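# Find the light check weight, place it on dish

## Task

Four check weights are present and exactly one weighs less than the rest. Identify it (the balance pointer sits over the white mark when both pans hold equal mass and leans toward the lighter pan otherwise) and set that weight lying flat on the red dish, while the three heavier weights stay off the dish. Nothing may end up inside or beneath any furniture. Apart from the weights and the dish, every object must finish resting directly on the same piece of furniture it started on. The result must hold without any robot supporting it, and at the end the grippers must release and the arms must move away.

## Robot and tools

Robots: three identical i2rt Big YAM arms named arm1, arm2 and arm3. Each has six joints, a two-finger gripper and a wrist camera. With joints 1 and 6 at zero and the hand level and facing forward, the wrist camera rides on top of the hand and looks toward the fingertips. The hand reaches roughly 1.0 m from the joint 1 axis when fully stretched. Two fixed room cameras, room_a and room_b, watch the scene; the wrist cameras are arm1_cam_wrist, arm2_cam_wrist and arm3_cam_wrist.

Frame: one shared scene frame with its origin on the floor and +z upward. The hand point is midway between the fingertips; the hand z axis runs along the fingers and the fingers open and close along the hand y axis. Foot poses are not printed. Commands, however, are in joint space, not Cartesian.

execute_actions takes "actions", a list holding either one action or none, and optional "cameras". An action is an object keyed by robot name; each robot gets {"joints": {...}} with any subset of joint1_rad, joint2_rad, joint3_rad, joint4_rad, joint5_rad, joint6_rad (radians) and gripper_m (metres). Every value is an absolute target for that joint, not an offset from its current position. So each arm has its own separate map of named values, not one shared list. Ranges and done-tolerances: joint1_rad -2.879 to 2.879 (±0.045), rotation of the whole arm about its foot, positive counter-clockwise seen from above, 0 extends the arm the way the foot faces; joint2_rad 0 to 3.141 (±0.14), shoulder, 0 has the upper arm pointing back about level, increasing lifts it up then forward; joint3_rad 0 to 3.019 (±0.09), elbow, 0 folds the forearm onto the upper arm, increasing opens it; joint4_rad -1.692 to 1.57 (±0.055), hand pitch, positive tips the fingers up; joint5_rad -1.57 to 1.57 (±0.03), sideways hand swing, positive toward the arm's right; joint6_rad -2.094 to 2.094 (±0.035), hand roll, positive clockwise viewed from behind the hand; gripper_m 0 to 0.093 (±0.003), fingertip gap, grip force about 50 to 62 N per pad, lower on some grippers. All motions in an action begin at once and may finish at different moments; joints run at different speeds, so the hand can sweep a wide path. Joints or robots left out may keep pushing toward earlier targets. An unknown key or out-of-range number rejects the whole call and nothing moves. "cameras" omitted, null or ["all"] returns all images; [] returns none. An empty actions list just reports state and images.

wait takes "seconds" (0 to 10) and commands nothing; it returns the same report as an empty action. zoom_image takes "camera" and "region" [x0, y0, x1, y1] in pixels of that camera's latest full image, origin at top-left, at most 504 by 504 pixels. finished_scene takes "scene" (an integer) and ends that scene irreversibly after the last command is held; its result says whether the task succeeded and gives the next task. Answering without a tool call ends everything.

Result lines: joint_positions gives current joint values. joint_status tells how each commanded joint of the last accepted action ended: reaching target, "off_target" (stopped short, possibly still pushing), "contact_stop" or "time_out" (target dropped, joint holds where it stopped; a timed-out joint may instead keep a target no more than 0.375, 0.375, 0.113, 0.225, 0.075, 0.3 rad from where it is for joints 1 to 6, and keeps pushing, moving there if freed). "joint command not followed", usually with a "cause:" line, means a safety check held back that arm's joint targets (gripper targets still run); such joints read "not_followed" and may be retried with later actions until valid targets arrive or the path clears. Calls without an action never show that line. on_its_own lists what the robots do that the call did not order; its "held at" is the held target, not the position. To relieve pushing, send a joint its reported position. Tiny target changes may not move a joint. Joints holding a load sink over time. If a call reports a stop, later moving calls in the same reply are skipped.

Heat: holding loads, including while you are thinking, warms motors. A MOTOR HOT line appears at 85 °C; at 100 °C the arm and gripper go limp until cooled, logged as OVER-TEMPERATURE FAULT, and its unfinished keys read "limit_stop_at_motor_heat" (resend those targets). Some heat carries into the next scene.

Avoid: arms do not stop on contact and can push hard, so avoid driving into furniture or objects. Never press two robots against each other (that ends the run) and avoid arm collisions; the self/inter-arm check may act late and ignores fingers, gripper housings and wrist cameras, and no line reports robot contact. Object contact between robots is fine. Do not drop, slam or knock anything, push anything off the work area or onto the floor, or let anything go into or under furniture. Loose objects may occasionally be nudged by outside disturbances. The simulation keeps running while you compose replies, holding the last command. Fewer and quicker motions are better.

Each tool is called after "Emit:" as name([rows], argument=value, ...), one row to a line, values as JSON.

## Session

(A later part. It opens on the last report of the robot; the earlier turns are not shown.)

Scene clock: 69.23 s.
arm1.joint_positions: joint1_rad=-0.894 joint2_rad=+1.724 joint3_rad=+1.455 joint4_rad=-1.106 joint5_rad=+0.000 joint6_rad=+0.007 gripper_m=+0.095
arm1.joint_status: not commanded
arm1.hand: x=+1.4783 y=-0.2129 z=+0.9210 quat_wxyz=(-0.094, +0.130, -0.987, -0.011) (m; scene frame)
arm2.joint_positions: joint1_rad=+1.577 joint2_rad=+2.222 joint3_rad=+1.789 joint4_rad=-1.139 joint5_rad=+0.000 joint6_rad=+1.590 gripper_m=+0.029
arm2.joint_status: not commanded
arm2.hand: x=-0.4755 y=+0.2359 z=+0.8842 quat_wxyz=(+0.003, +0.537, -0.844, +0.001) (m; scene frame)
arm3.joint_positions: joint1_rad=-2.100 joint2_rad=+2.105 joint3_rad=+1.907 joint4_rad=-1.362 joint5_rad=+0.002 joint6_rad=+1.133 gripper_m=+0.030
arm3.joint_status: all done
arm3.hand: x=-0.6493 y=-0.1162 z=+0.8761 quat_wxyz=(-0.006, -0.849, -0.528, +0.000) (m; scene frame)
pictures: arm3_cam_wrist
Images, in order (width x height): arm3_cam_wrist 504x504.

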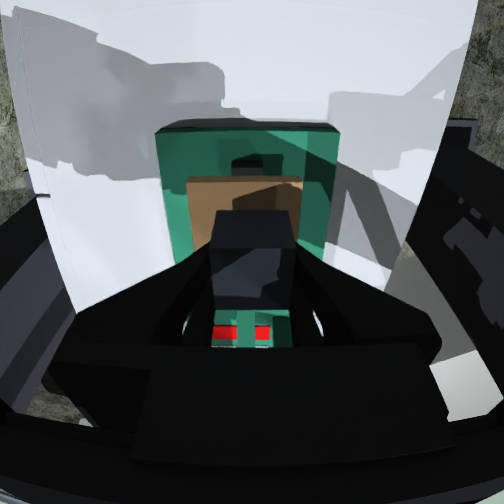

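Emit:
execute_actions([
  {"arm2": {"joints": {"gripper_m": 0.08}}, "arm3": {"joints": {"gripper_m": 0.08}}},
], cameras=["arm2_cam_wrist", "arm3_cam_wrist"])

Emit:
wait(seconds=2)

Scene clock: 70.57 s.
arm1.joint_positions: joint1_rad=-0.894 joint2_rad=+1.724 joint3_rad=+1.455 joint4_rad=-1.106 joint5_rad=+0.000 joint6_rad=+0.007 gripper_m=+0.095
arm1.joint_status: not commanded
arm1.hand: x=+1.4783 y=-0.2129 z=+0.9210 quat_wxyz=(-0.094, +0.130, -0.987, -0.011) (m; scene frame)
arm2.joint_positions: joint1_rad=+1.577 joint2_rad=+2.222 joint3_rad=+1.789 joint4_rad=-1.139 joint5_rad=+0.000 joint6_rad=+1.590 gripper_m=+0.080
arm2.joint_status: all done
arm2.hand: x=-0.4755 y=+0.2359 z=+0.8842 quat_wxyz=(+0.003, +0.537, -0.844, +0.001) (m; scene frame)
arm3.joint_positions: joint1_rad=-2.100 joint2_rad=+2.105 joint3_rad=+1.907 joint4_rad=-1.362 joint5_rad=+0.002 joint6_rad=+1.132 gripper_m=+0.080
arm3.joint_status: all done
arm3.hand: x=-0.6493 y=-0.1162 z=+0.8761 quat_wxyz=(-0.006, -0.849, -0.528, +0.000) (m; scene frame)
pictures: arm2_cam_wrist, arm3_cam_wrist
Images, in order (width x height): arm2_cam_wrist 504x504, arm3_cam_wrist 504x504.

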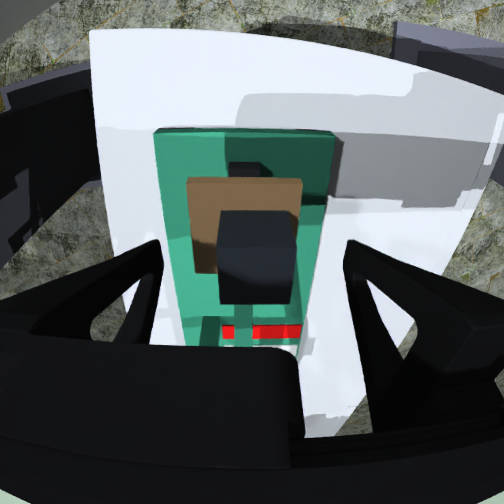

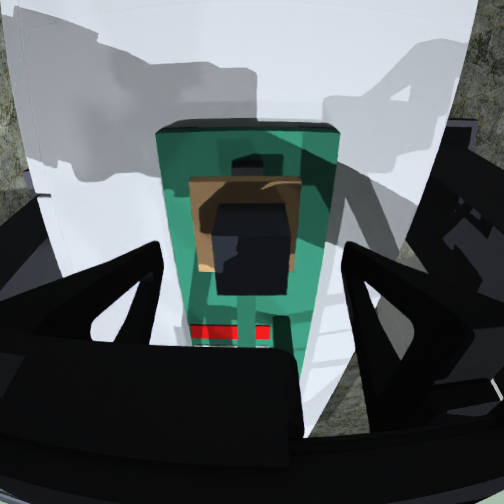

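Scene clock: 72.57 s.
arm1.joint_positions: joint1_rad=-0.894 joint2_rad=+1.724 joint3_rad=+1.455 joint4_rad=-1.106 joint5_rad=+0.000 joint6_rad=+0.007 gripper_m=+0.095
arm1.joint_status: not commanded
arm1.hand: x=+1.4783 y=-0.2129 z=+0.9210 quat_wxyz=(-0.094, +0.130, -0.987, -0.011) (m; scene frame)
arm2.joint_positions: joint1_rad=+1.577 joint2_rad=+2.222 joint3_rad=+1.789 joint4_rad=-1.139 joint5_rad=+0.000 joint6_rad=+1.590 gripper_m=+0.080
arm2.joint_status: all done
arm2.hand: x=-0.4755 y=+0.2359 z=+0.8842 quat_wxyz=(+0.003, +0.537, -0.844, +0.001) (m; scene frame)
arm3.joint_positions: joint1_rad=-2.100 joint2_rad=+2.105 joint3_rad=+1.907 joint4_rad=-1.362 joint5_rad=+0.002 joint6_rad=+1.132 gripper_m=+0.080
arm3.joint_status: all done
arm3.hand: x=-0.6493 y=-0.1162 z=+0.8761 quat_wxyz=(-0.006, -0.849, -0.528, +0.000) (m; scene frame)
wait: 2.00 s; at rest by 0.27 s
pictures: arm1_cam_wrist, arm2_cam_wrist, arm3_cam_wrist, room_a, room_b
Images, in order (width x height): arm1_cam_wrist 504x504, arm2_cam_wrist 504x504, arm3_cam_wrist 504x504, room_a 672x504, room_b 672x504.

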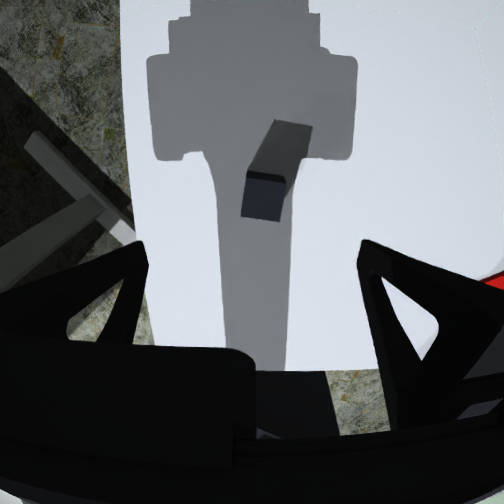

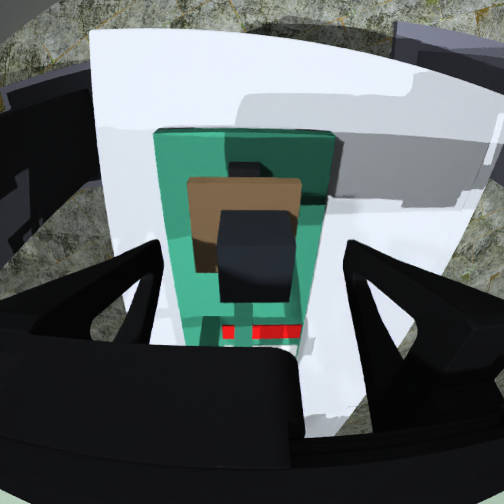

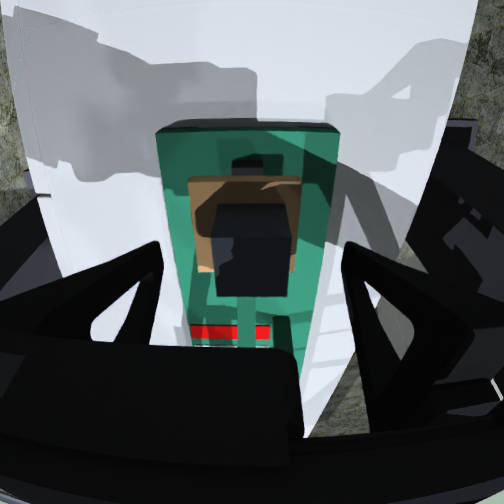

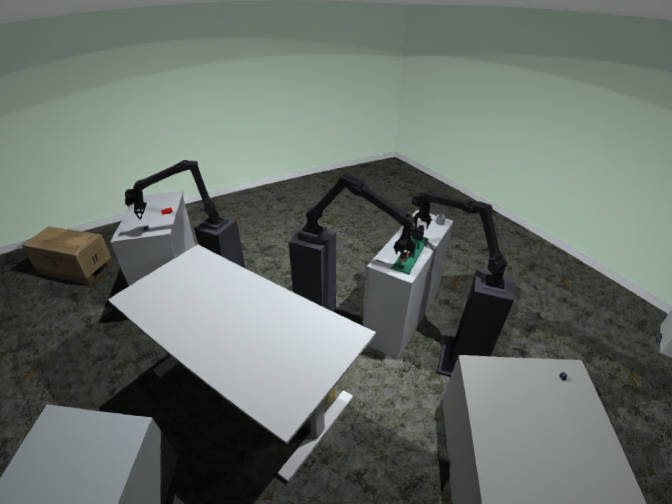

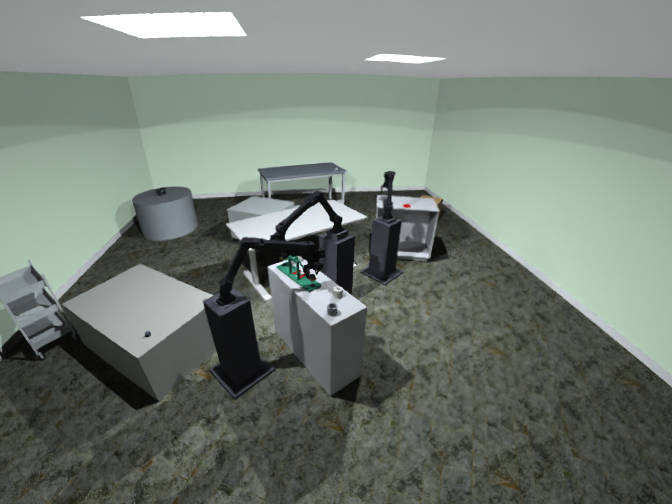

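Emit:
zoom_image(camera="room_b", region=[265, 240, 335, 300])

Emit:
zoom_image(camera="arm1_cam_wrist", region=[215, 150, 315, 240])

Region (265, 240, 335, 300) of room_b's 672x504 image, scaled by 7.200, with more detail than that image has; it fills the top 432 rows of this view, and the rest is white.

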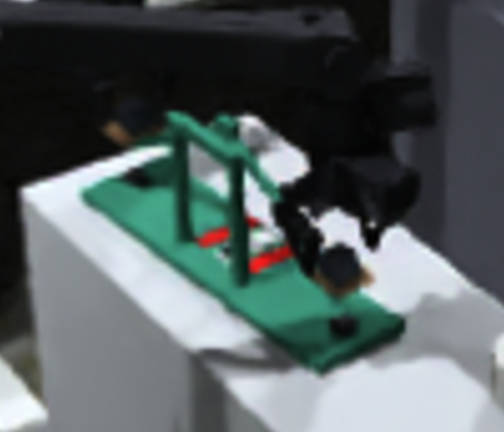

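Region (215, 150, 315, 240) of arm1_cam_wrist's 504x504 image, scaled by 5.040, with more detail than that image has; it fills the top 454 rows of this view, and the rest is white.

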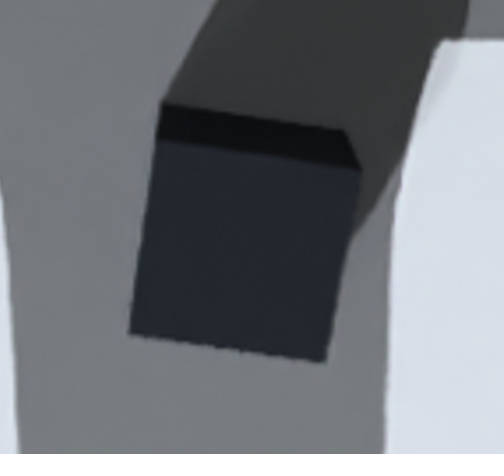

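Emit:
execute_actions([
  {"arm1": {"joints": {"joint1_rad": -0.917, "joint2_rad": 1.925, "joint4_rad": -1.07, "joint6_rad": 0.14}}, "arm2": {"joints": {"gripper_m": 0.02}}, "arm3": {"joints": {"joint2_rad": 1.8, "gripper_m": 0.093}}},
], cameras=["arm1_cam_wrist", "arm2_cam_wrist", "arm3_cam_wrist"])

Scene clock: 82.50 s.
arm1.joint_positions: joint1_rad=-0.908 joint2_rad=+1.936 joint3_rad=+1.456 joint4_rad=-1.084 joint5_rad=+0.000 joint6_rad=+0.132 gripper_m=+0.095
arm1.joint_status: all done
arm1.hand: x=+1.4781 y=-0.2216 z=+0.8073 quat_wxyz=(-0.001, +0.061, -0.998, +0.002) (m; scene frame)
arm2.joint_positions: joint1_rad=+1.577 joint2_rad=+2.222 joint3_rad=+1.789 joint4_rad=-1.138 joint5_rad=+0.001 joint6_rad=+1.589 gripper_m=+0.029
arm2.joint_status: gripper_m off_target (ended at +0.029, target +0.020)
arm2.hand: x=-0.4756 y=+0.2361 z=+0.8842 quat_wxyz=(+0.003, +0.537, -0.843, +0.000) (m; scene frame)
arm3.joint_positions: joint1_rad=-2.100 joint2_rad=+1.797 joint3_rad=+1.925 joint4_rad=-1.362 joint5_rad=+0.002 joint6_rad=+1.132 gripper_m=+0.093
arm3.joint_status: all done
arm3.hand: x=-0.6602 y=-0.1030 z=+1.0758 quat_wxyz=(-0.166, -0.837, -0.521, -0.020) (m; scene frame)
pictures: arm1_cam_wrist, arm2_cam_wrist, arm3_cam_wrist
Images, in order (width x height): arm1_cam_wrist 504x504, arm2_cam_wrist 504x504, arm3_cam_wrist 504x504.

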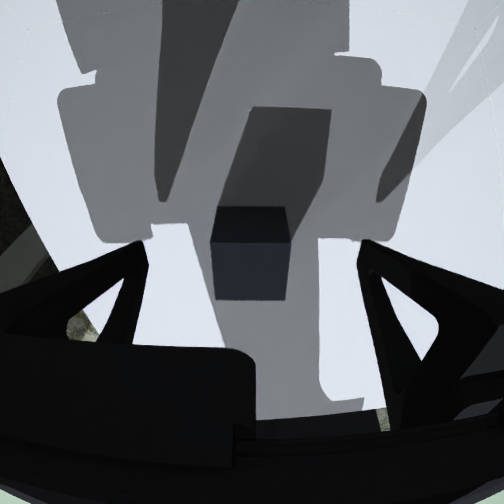

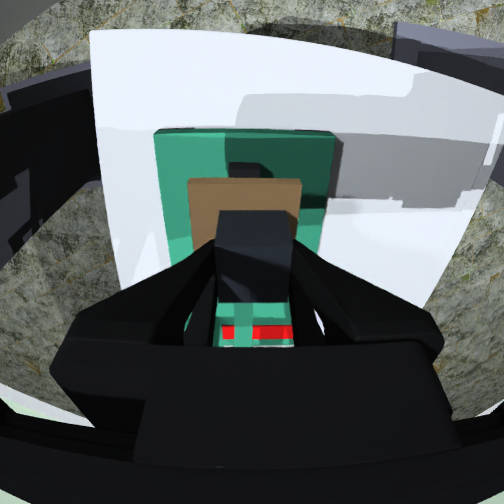

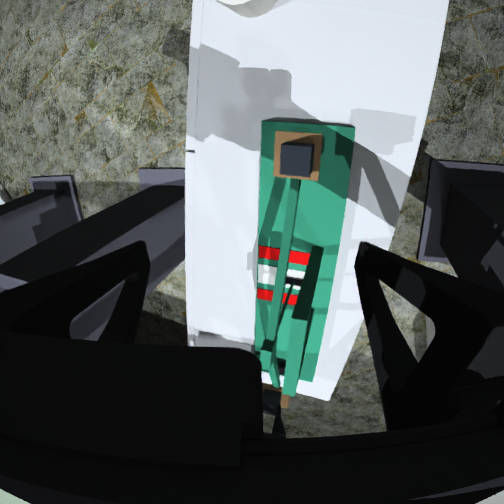

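Emit:
execute_actions([
  {"arm1": {"joints": {"gripper_m": 0.02}}, "arm2": {"joints": {"joint1_rad": 0.0, "joint2_rad": 1.98, "joint6_rad": 0.6}}, "arm3": {"joints": {"joint1_rad": -0.6, "joint6_rad": 0.31}}},
], cameras=["room_b"])

Emit:
execute_actions([
  {"arm1": {"joints": {"joint1_rad": -1.469, "joint2_rad": 1.7}}, "arm2": {"joints": {"joint2_rad": 2.2, "joint3_rad": 1.515, "joint4_rad": -0.766, "joint6_rad": 0.0}}, "arm3": {"joints": {"joint1_rad": 0.893, "joint2_rad": 2.41, "joint3_rad": 1.69, "joint4_rad": -0.685}}},
])

Scene clock: 85.80 s.
arm1.joint_positions: joint1_rad=-0.908 joint2_rad=+1.936 joint3_rad=+1.456 joint4_rad=-1.084 joint5_rad=+0.000 joint6_rad=+0.132 gripper_m=+0.029
arm1.joint_status: gripper_m off_target (ended at +0.029, target +0.020)
arm1.hand: x=+1.4781 y=-0.2215 z=+0.8073 quat_wxyz=(-0.001, +0.061, -0.998, +0.002) (m; scene frame)
arm2.joint_positions: joint1_rad=-0.011 joint2_rad=+2.012 joint3_rad=+1.800 joint4_rad=-1.121 joint5_rad=+0.002 joint6_rad=+0.611 gripper_m=+0.029
arm2.joint_status: all done
arm2.hand: x=+0.4064 y=+0.5842 z=+1.0184 quat_wxyz=(-0.074, +0.257, -0.959, -0.088) (m; scene frame)
arm3.joint_positions: joint1_rad=-0.593 joint2_rad=+1.804 joint3_rad=+1.925 joint4_rad=-1.362 joint5_rad=-0.001 joint6_rad=+0.323 gripper_m=+0.093
arm3.joint_status: all done
arm3.hand: x=-0.5358 y=+0.7555 z=+1.0730 quat_wxyz=(-0.147, +0.142, -0.976, -0.075) (m; scene frame)
pictures: room_b
Images, in order (width x height): room_b 672x504.

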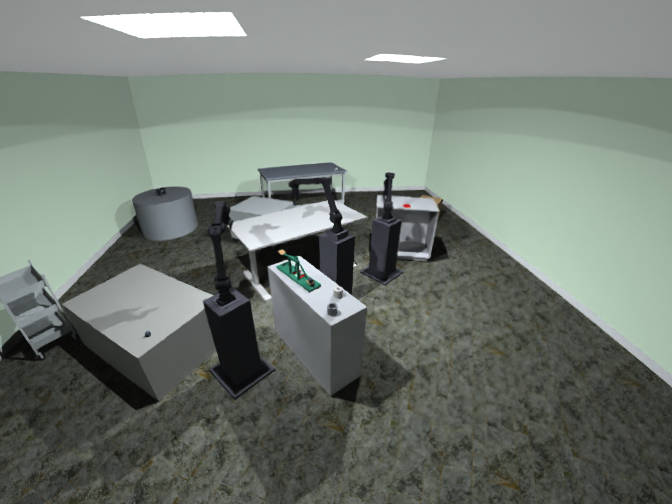

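Scene clock: 87.80 s.
arm1.joint_positions: joint1_rad=-1.473 joint2_rad=+1.692 joint3_rad=+1.459 joint4_rad=-1.081 joint5_rad=+0.002 joint6_rad=+0.134 gripper_m=+0.029
arm1.joint_status: all done
arm1.hand: x=+1.4772 y=-0.5367 z=+0.9434 quat_wxyz=(-0.126, -0.219, -0.967, +0.016) (m; scene frame)
arm2.joint_positions: joint1_rad=-0.011 joint2_rad=+2.219 joint3_rad=+1.490 joint4_rad=-0.780 joint5_rad=+0.002 joint6_rad=+0.011 gripper_m=+0.029
arm2.joint_status: all done
arm2.hand: x=+0.3750 y=+0.5183 z=+0.7860 quat_wxyz=(-0.023, +0.533, -0.846, -0.015) (m; scene frame)
arm3.joint_positions: joint1_rad=+0.898 joint2_rad=+2.406 joint3_rad=+1.682 joint4_rad=-0.692 joint5_rad=-0.002 joint6_rad=+0.319 gripper_m=+0.093
arm3.joint_status: all done
arm3.hand: x=-1.3951 y=+0.9719 z=+0.6135 quat_wxyz=(-0.027, +0.776, -0.627, -0.073) (m; scene frame)
pictures: arm1_cam_wrist, arm2_cam_wrist, arm3_cam_wrist, room_a, room_b
Images, in order (width x height): arm1_cam_wrist 504x504, arm2_cam_wrist 504x504, arm3_cam_wrist 504x504, room_a 672x504, room_b 672x504.

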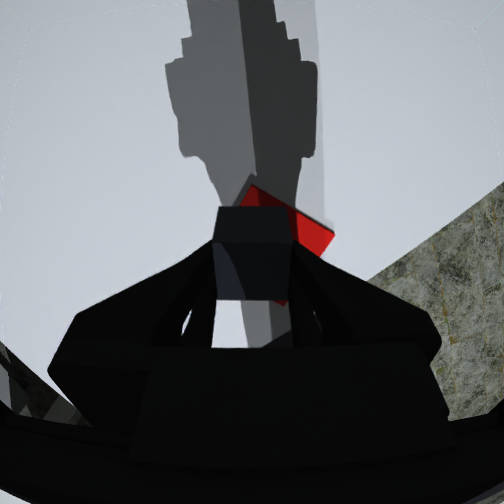

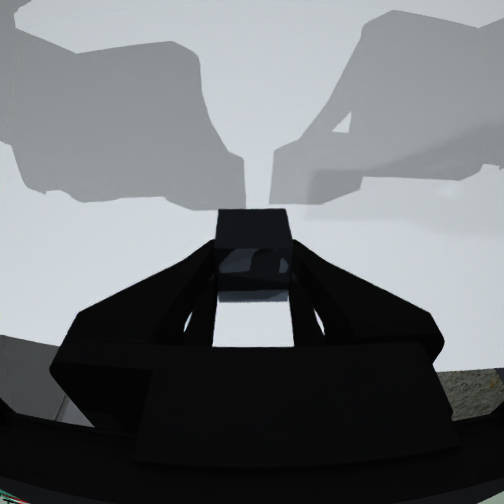

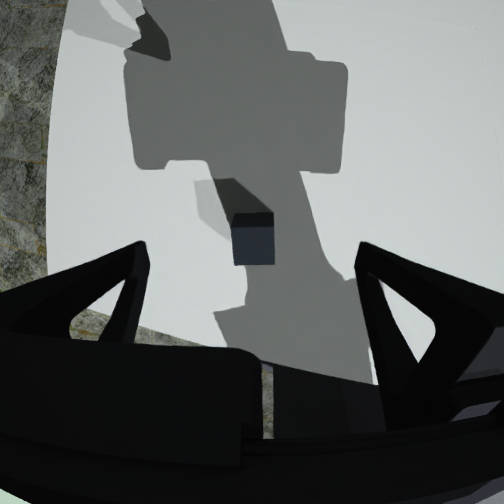

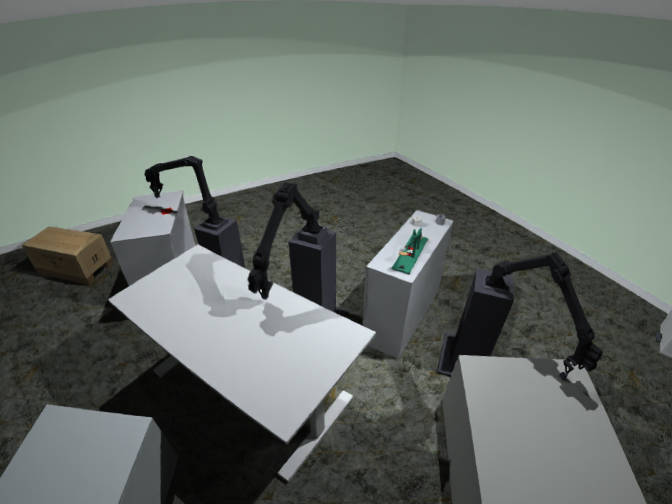

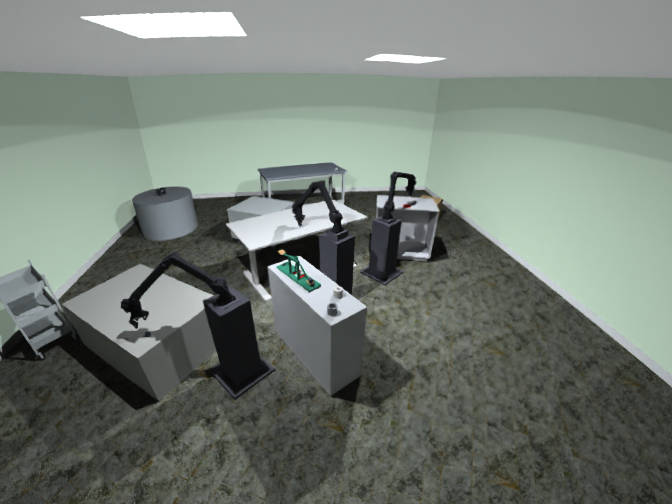

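Emit:
zoom_image(camera="arm3_cam_wrist", region=[205, 190, 305, 280])

Emit:
zoom_image(camera="room_b", region=[265, 240, 335, 300])

Region (205, 190, 305, 280) of arm3_cam_wrist's 504x504 image, scaled by 5.040, with more detail than that image has; it fills the top 454 rows of this view, and the rest is white.

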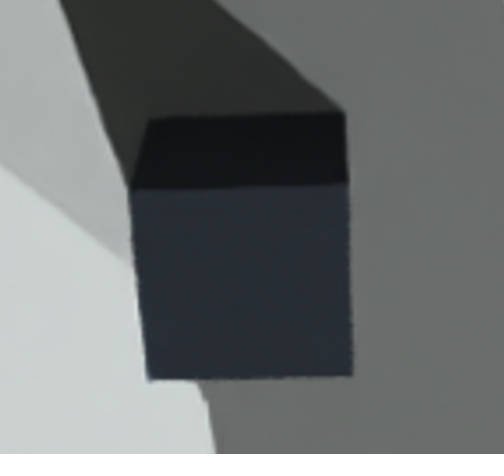

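Region (265, 240, 335, 300) of room_b's 672x504 image, scaled by 7.200, with more detail than that image has; it fills the top 432 rows of this view, and the rest is white.

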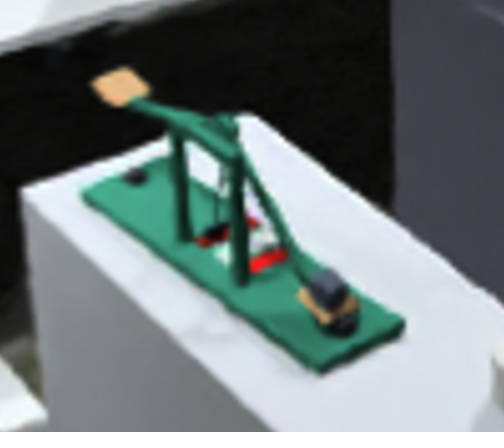

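Emit:
execute_actions([
  {"arm1": {"joints": {"joint1_rad": -1.492, "joint2_rad": 1.775, "joint3_rad": 1.33, "joint4_rad": -1.055}}, "arm2": {"joints": {"joint2_rad": 2.262}}, "arm3": {"joints": {"joint1_rad": 0.925, "joint2_rad": 2.578, "joint3_rad": 1.787, "joint4_rad": -0.755, "joint6_rad": 0.285}}},
], cameras=["arm1_cam_wrist", "arm2_cam_wrist", "arm3_cam_wrist"])

Scene clock: 92.97 s.
arm1.joint_positions: joint1_rad=-1.481 joint2_rad=+1.792 joint3_rad=+1.306 joint4_rad=-1.066 joint5_rad=+0.002 joint6_rad=+0.134 gripper_m=+0.029
arm1.joint_status: all done
arm1.hand: x=+1.4226 y=-0.5240 z=+0.8324 quat_wxyz=(-0.008, -0.225, -0.974, +0.005) (m; scene frame)
arm2.joint_positions: joint1_rad=-0.011 joint2_rad=+2.282 joint3_rad=+1.490 joint4_rad=-0.780 joint5_rad=+0.002 joint6_rad=+0.010 gripper_m=+0.029
arm2.joint_status: all done
arm2.hand: x=+0.3681 y=+0.5038 z=+0.7502 quat_wxyz=(+0.003, +0.533, -0.846, +0.001) (m; scene frame)
arm3.joint_positions: joint1_rad=+0.923 joint2_rad=+2.586 joint3_rad=+1.768 joint4_rad=-0.746 joint5_rad=-0.002 joint6_rad=+0.298 gripper_m=+0.093
arm3.joint_status: all done
arm3.hand: x=-1.3941 y=+0.9376 z=+0.5234 quat_wxyz=(-0.001, +0.792, -0.610, -0.004) (m; scene frame)
pictures: arm1_cam_wrist, arm2_cam_wrist, arm3_cam_wrist
Images, in order (width x height): arm1_cam_wrist 504x504, arm2_cam_wrist 504x504, arm3_cam_wrist 504x504.

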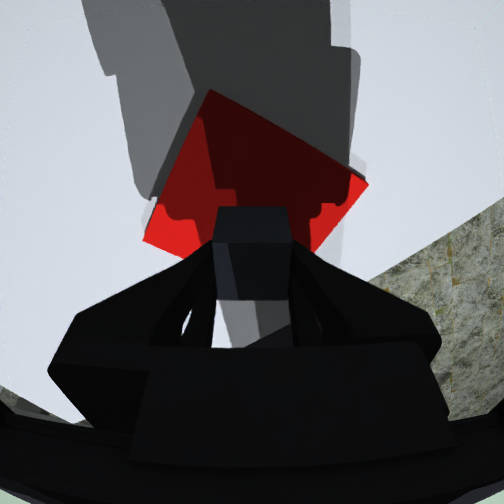

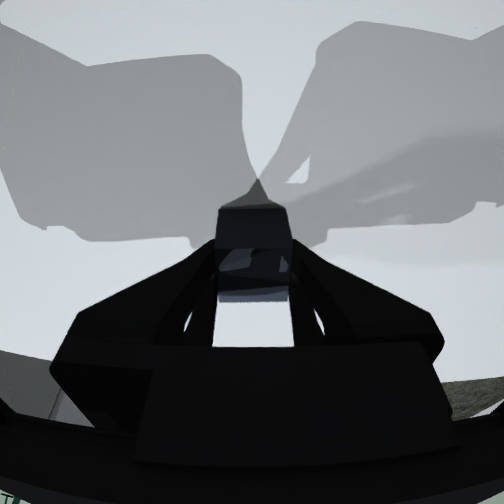

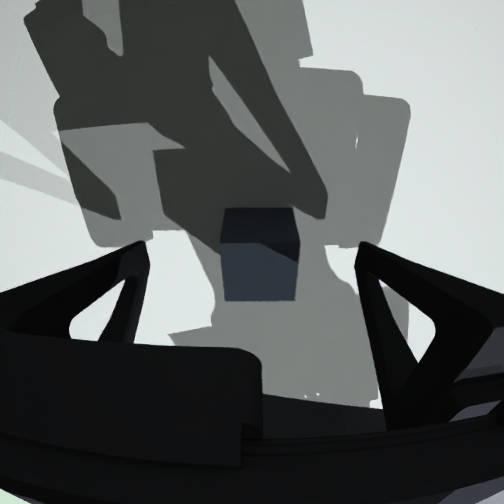

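Emit:
execute_actions([
  {"arm1": {"joints": {"joint2_rad": 1.813}}, "arm2": {"joints": {"gripper_m": 0.09}}, "arm3": {"joints": {"gripper_m": 0.02}}},
], cameras=["arm1_cam_wrist", "arm2_cam_wrist", "arm3_cam_wrist"])

Scene clock: 94.23 s.
arm1.joint_positions: joint1_rad=-1.481 joint2_rad=+1.799 joint3_rad=+1.306 joint4_rad=-1.066 joint5_rad=+0.002 joint6_rad=+0.134 gripper_m=+0.029
arm1.joint_status: all done
arm1.hand: x=+1.4221 y=-0.5238 z=+0.8290 quat_wxyz=(-0.004, -0.225, -0.974, +0.005) (m; scene frame)
arm2.joint_positions: joint1_rad=-0.011 joint2_rad=+2.281 joint3_rad=+1.490 joint4_rad=-0.780 joint5_rad=+0.002 joint6_rad=+0.010 gripper_m=+0.090
arm2.joint_status: all done
arm2.hand: x=+0.3682 y=+0.5039 z=+0.7504 quat_wxyz=(+0.003, +0.533, -0.846, +0.001) (m; scene frame)
arm3.joint_positions: joint1_rad=+0.923 joint2_rad=+2.586 joint3_rad=+1.768 joint4_rad=-0.747 joint5_rad=+0.000 joint6_rad=+0.297 gripper_m=+0.029
arm3.joint_status: gripper_m off_target (ended at +0.029, target +0.020)
arm3.hand: x=-1.3938 y=+0.9377 z=+0.5234 quat_wxyz=(-0.002, +0.793, -0.610, -0.003) (m; scene frame)
pictures: arm1_cam_wrist, arm2_cam_wrist, arm3_cam_wrist
Images, in order (width x height): arm1_cam_wrist 504x504, arm2_cam_wrist 504x504, arm3_cam_wrist 504x504.

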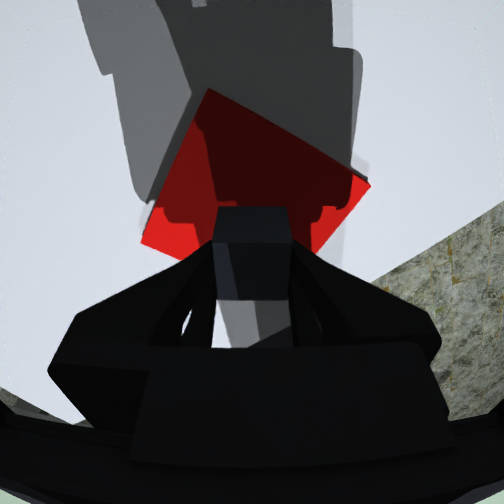

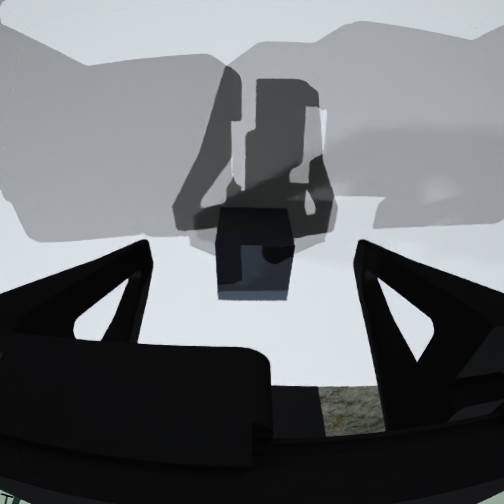

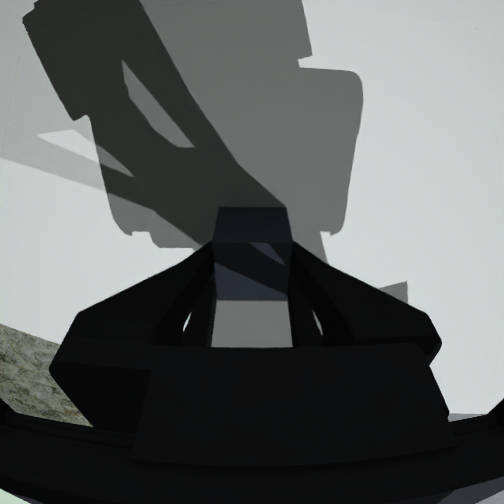

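Emit:
execute_actions([
  {"arm1": {"joints": {"joint2_rad": 1.836}}, "arm2": {"joints": {"joint1_rad": 0.6, "joint2_rad": 1.95, "joint3_rad": 1.81, "joint4_rad": -1.15, "joint6_rad": 1.6}}, "arm3": {"joints": {"joint1_rad": -1.455, "joint2_rad": 1.81, "joint3_rad": 1.72, "joint4_rad": -1.32, "joint6_rad": -1.385}}},
])

Scene clock: 98.03 s.
arm1.joint_positions: joint1_rad=-1.481 joint2_rad=+1.828 joint3_rad=+1.306 joint4_rad=-1.066 joint5_rad=+0.002 joint6_rad=+0.134 gripper_m=+0.029
arm1.joint_status: all done
arm1.hand: x=+1.4199 y=-0.5232 z=+0.8150 quat_wxyz=(+0.010, -0.225, -0.974, +0.004) (m; scene frame)
arm2.joint_positions: joint1_rad=+0.595 joint2_rad=+1.967 joint3_rad=+1.809 joint4_rad=-1.137 joint5_rad=-0.001 joint6_rad=+1.589 gripper_m=+0.090
arm2.joint_status: all done
arm2.hand: x=+0.0067 y=+0.6369 z=+1.0534 quat_wxyz=(+0.016, +0.075, -0.988, -0.136) (m; scene frame)
arm3.joint_positions: joint1_rad=-1.459 joint2_rad=+1.834 joint3_rad=+1.714 joint4_rad=-1.308 joint5_rad=+0.003 joint6_rad=-1.372 gripper_m=+0.029
arm3.joint_status: all done
arm3.hand: x=-0.4749 y=+0.2395 z=+0.9650 quat_wxyz=(-0.049, +0.528, -0.846, +0.053) (m; scene frame)
pictures: arm1_cam_wrist, arm2_cam_wrist, arm3_cam_wrist, room_a, room_b
Images, in order (width x height): arm1_cam_wrist 504x504, arm2_cam_wrist 504x504, arm3_cam_wrist 504x504, room_a 672x504, room_b 672x504.

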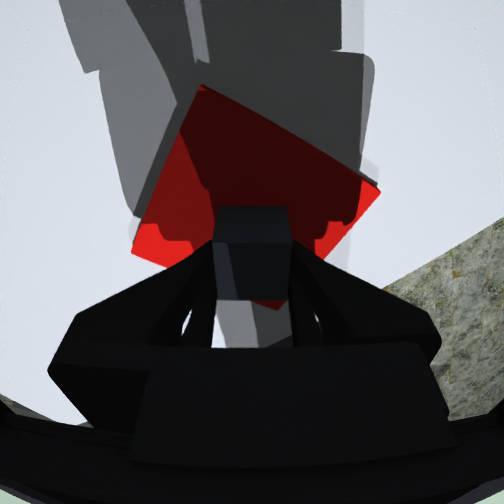

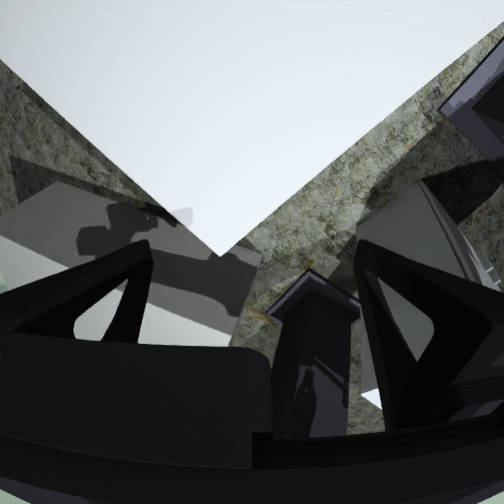

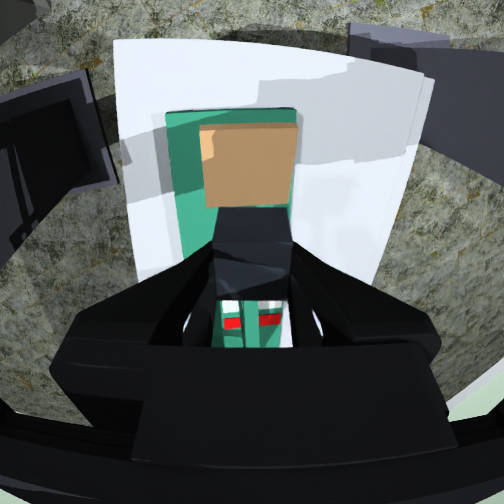

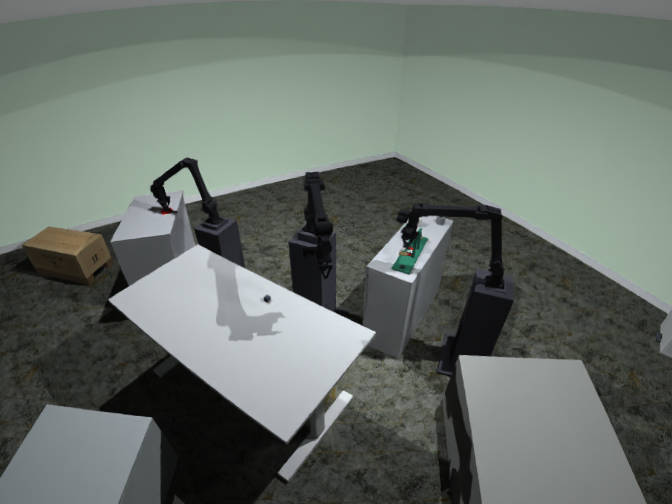

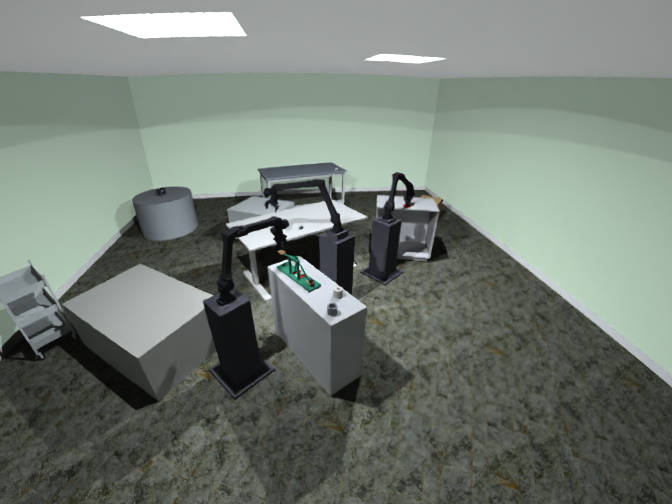

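Emit:
zoom_image(camera="arm3_cam_wrist", region=[150, 90, 320, 250])

Region (150, 90, 320, 250) of arm3_cam_wrist's 504x504 image, scaled by 2.965, with more detail than that image has; it fills the top 474 rows of this view, and the rest is white.

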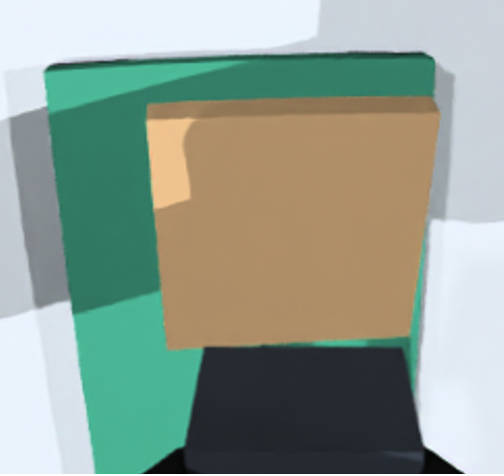

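Emit:
execute_actions([
  {"arm1": {"joints": {"gripper_m": 0.07}}, "arm3": {"joints": {"joint1_rad": -1.444, "joint2_rad": 1.965, "joint4_rad": -1.275}}},
], cameras=["arm1_cam_wrist", "arm3_cam_wrist", "room_b"])

Scene clock: 105.43 s.
arm1.joint_positions: joint1_rad=-1.481 joint2_rad=+1.828 joint3_rad=+1.306 joint4_rad=-1.066 joint5_rad=+0.002 joint6_rad=+0.134 gripper_m=+0.070
arm1.joint_status: all done
arm1.hand: x=+1.4199 y=-0.5232 z=+0.8150 quat_wxyz=(+0.010, -0.225, -0.974, +0.004) (m; scene frame)
arm2.joint_positions: joint1_rad=+0.595 joint2_rad=+1.967 joint3_rad=+1.809 joint4_rad=-1.137 joint5_rad=-0.001 joint6_rad=+1.589 gripper_m=+0.090
arm2.joint_status: not commanded
arm2.hand: x=+0.0067 y=+0.6369 z=+1.0534 quat_wxyz=(+0.016, +0.075, -0.988, -0.136) (m; scene frame)
arm3.joint_positions: joint1_rad=-1.450 joint2_rad=+1.978 joint3_rad=+1.707 joint4_rad=-1.286 joint5_rad=+0.000 joint6_rad=-1.372 gripper_m=+0.029
arm3.joint_status: all done
arm3.hand: x=-0.4680 y=+0.2442 z=+0.8786 quat_wxyz=(-0.005, +0.534, -0.845, +0.005) (m; scene frame)
pictures: arm1_cam_wrist, arm3_cam_wrist, room_b
Images, in order (width x height): arm1_cam_wrist 504x504, arm3_cam_wrist 504x504, room_b 672x504.

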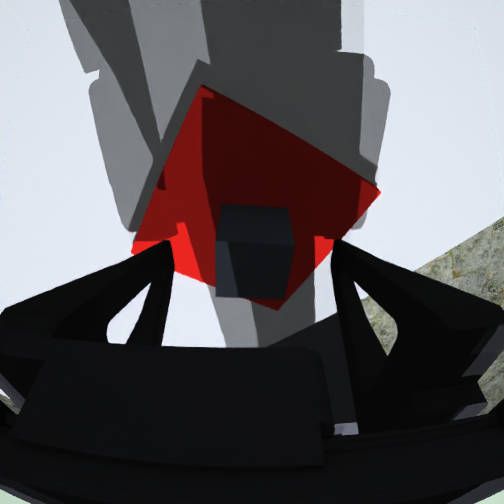

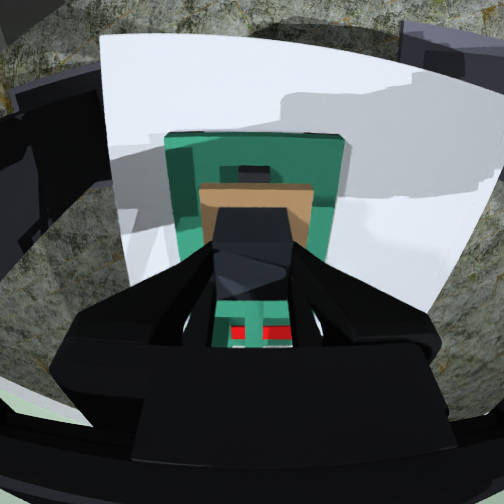

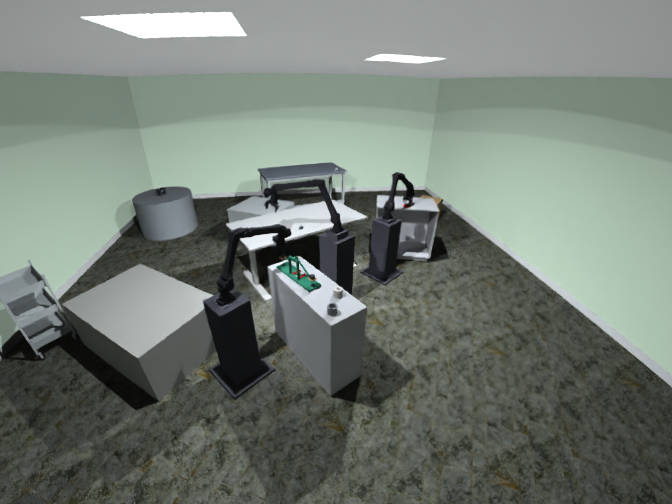

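Emit:
execute_actions([
  {"arm3": {"joints": {"gripper_m": 0.085}}},
], cameras=["arm3_cam_wrist", "room_b"])

Scene clock: 106.33 s.
arm1.joint_positions: joint1_rad=-1.481 joint2_rad=+1.828 joint3_rad=+1.306 joint4_rad=-1.066 joint5_rad=+0.002 joint6_rad=+0.134 gripper_m=+0.070
arm1.joint_status: not commanded
arm1.hand: x=+1.4199 y=-0.5232 z=+0.8150 quat_wxyz=(+0.010, -0.225, -0.974, +0.004) (m; scene frame)
arm2.joint_positions: joint1_rad=+0.595 joint2_rad=+1.967 joint3_rad=+1.809 joint4_rad=-1.137 joint5_rad=-0.001 joint6_rad=+1.589 gripper_m=+0.090
arm2.joint_status: not commanded
arm2.hand: x=+0.0067 y=+0.6369 z=+1.0534 quat_wxyz=(+0.016, +0.075, -0.988, -0.136) (m; scene frame)
arm3.joint_positions: joint1_rad=-1.450 joint2_rad=+1.978 joint3_rad=+1.707 joint4_rad=-1.286 joint5_rad=+0.000 joint6_rad=-1.373 gripper_m=+0.085
arm3.joint_status: all done
arm3.hand: x=-0.4680 y=+0.2442 z=+0.8786 quat_wxyz=(-0.005, +0.534, -0.845, +0.005) (m; scene frame)
pictures: arm3_cam_wrist, room_b
Images, in order (width x height): arm3_cam_wrist 504x504, room_b 672x504.

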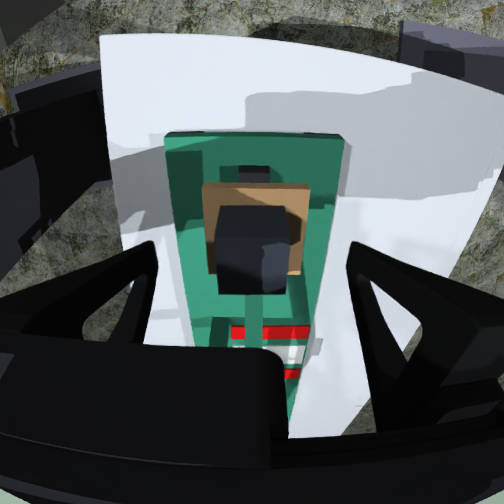

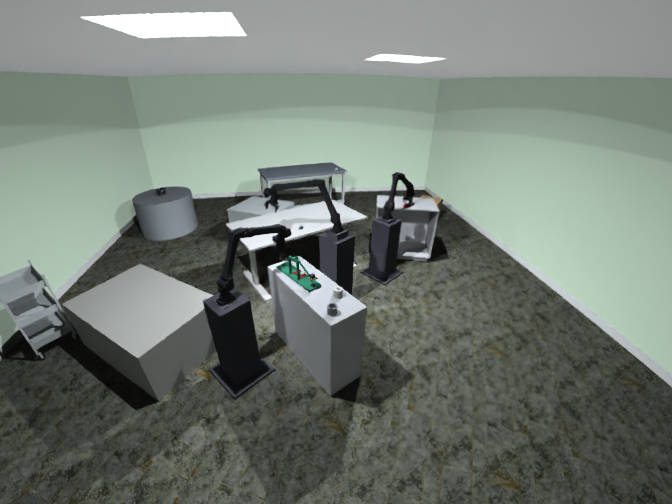

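Emit:
execute_actions([
  {"arm1": {"joints": {"joint2_rad": 1.55}}, "arm3": {"joints": {"joint2_rad": 1.7}}},
])

Scene clock: 108.10 s.
arm1.joint_positions: joint1_rad=-1.481 joint2_rad=+1.542 joint3_rad=+1.307 joint4_rad=-1.066 joint5_rad=+0.002 joint6_rad=+0.134 gripper_m=+0.070
arm1.joint_status: all done
arm1.hand: x=+1.4252 y=-0.5240 z=+0.9567 quat_wxyz=(-0.132, -0.223, -0.966, +0.017) (m; scene frame)
arm2.joint_positions: joint1_rad=+0.595 joint2_rad=+1.967 joint3_rad=+1.809 joint4_rad=-1.137 joint5_rad=-0.001 joint6_rad=+1.589 gripper_m=+0.090
arm2.joint_status: not commanded
arm2.hand: x=+0.0067 y=+0.6369 z=+1.0534 quat_wxyz=(+0.016, +0.075, -0.988, -0.136) (m; scene frame)
arm3.joint_positions: joint1_rad=-1.450 joint2_rad=+1.693 joint3_rad=+1.707 joint4_rad=-1.286 joint5_rad=+0.000 joint6_rad=-1.373 gripper_m=+0.085
arm3.joint_status: all done
arm3.hand: x=-0.4835 y=+0.2479 z=+1.0437 quat_wxyz=(-0.103, +0.528, -0.836, +0.107) (m; scene frame)
pictures: arm1_cam_wrist, arm2_cam_wrist, arm3_cam_wrist, room_a, room_b
Images, in order (width x height): arm1_cam_wrist 504x504, arm2_cam_wrist 504x504, arm3_cam_wrist 504x504, room_a 672x504, room_b 672x504.

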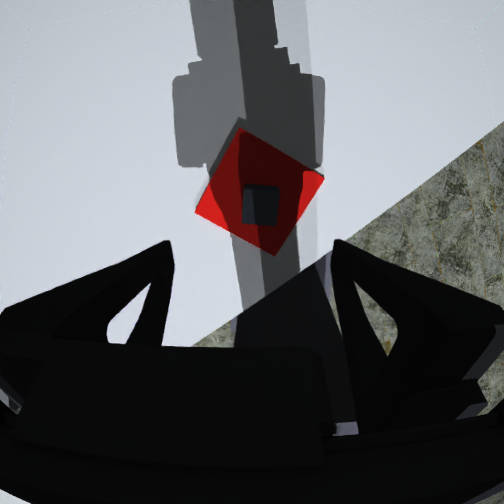

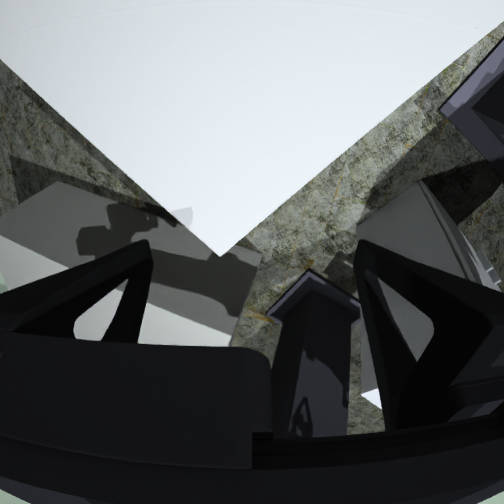

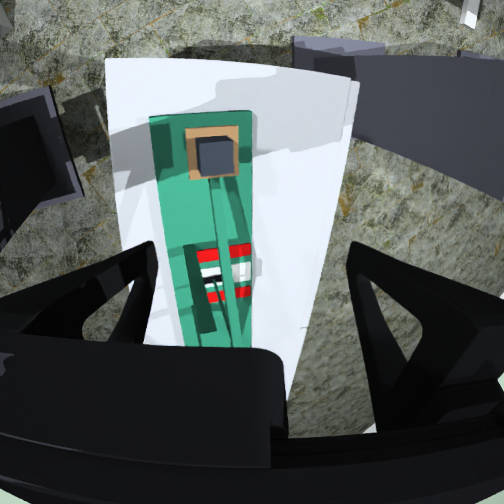

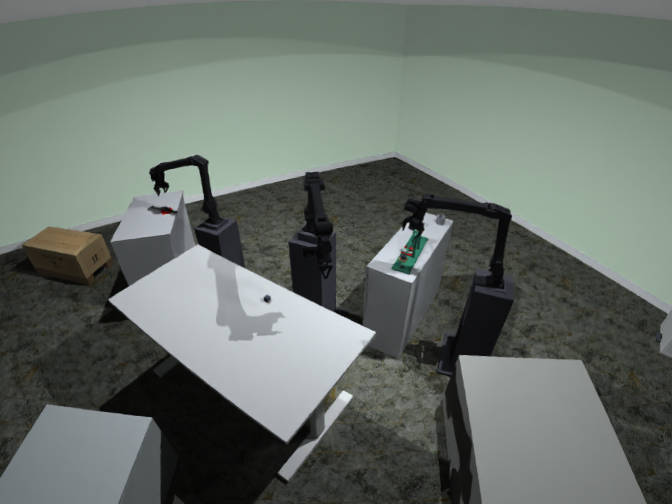

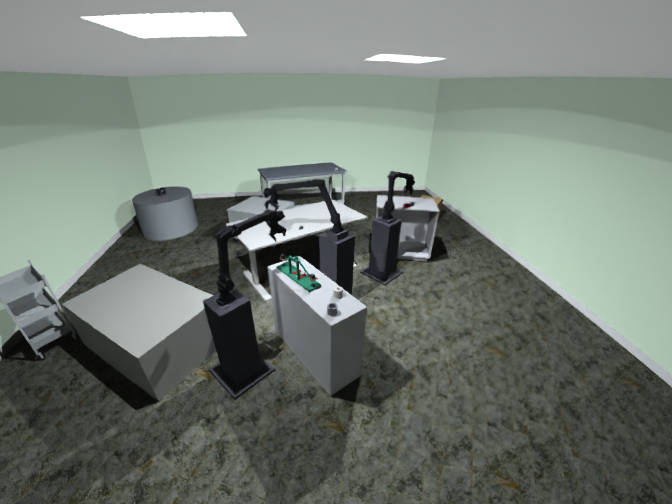

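The pointer is over white with Q against P, so P, Q and R weigh the same. That makes S the light one, and it's already on the dish with the arms pulled back.

Emit:
finished_scene(scene=2)

The scene is finished: the task was done.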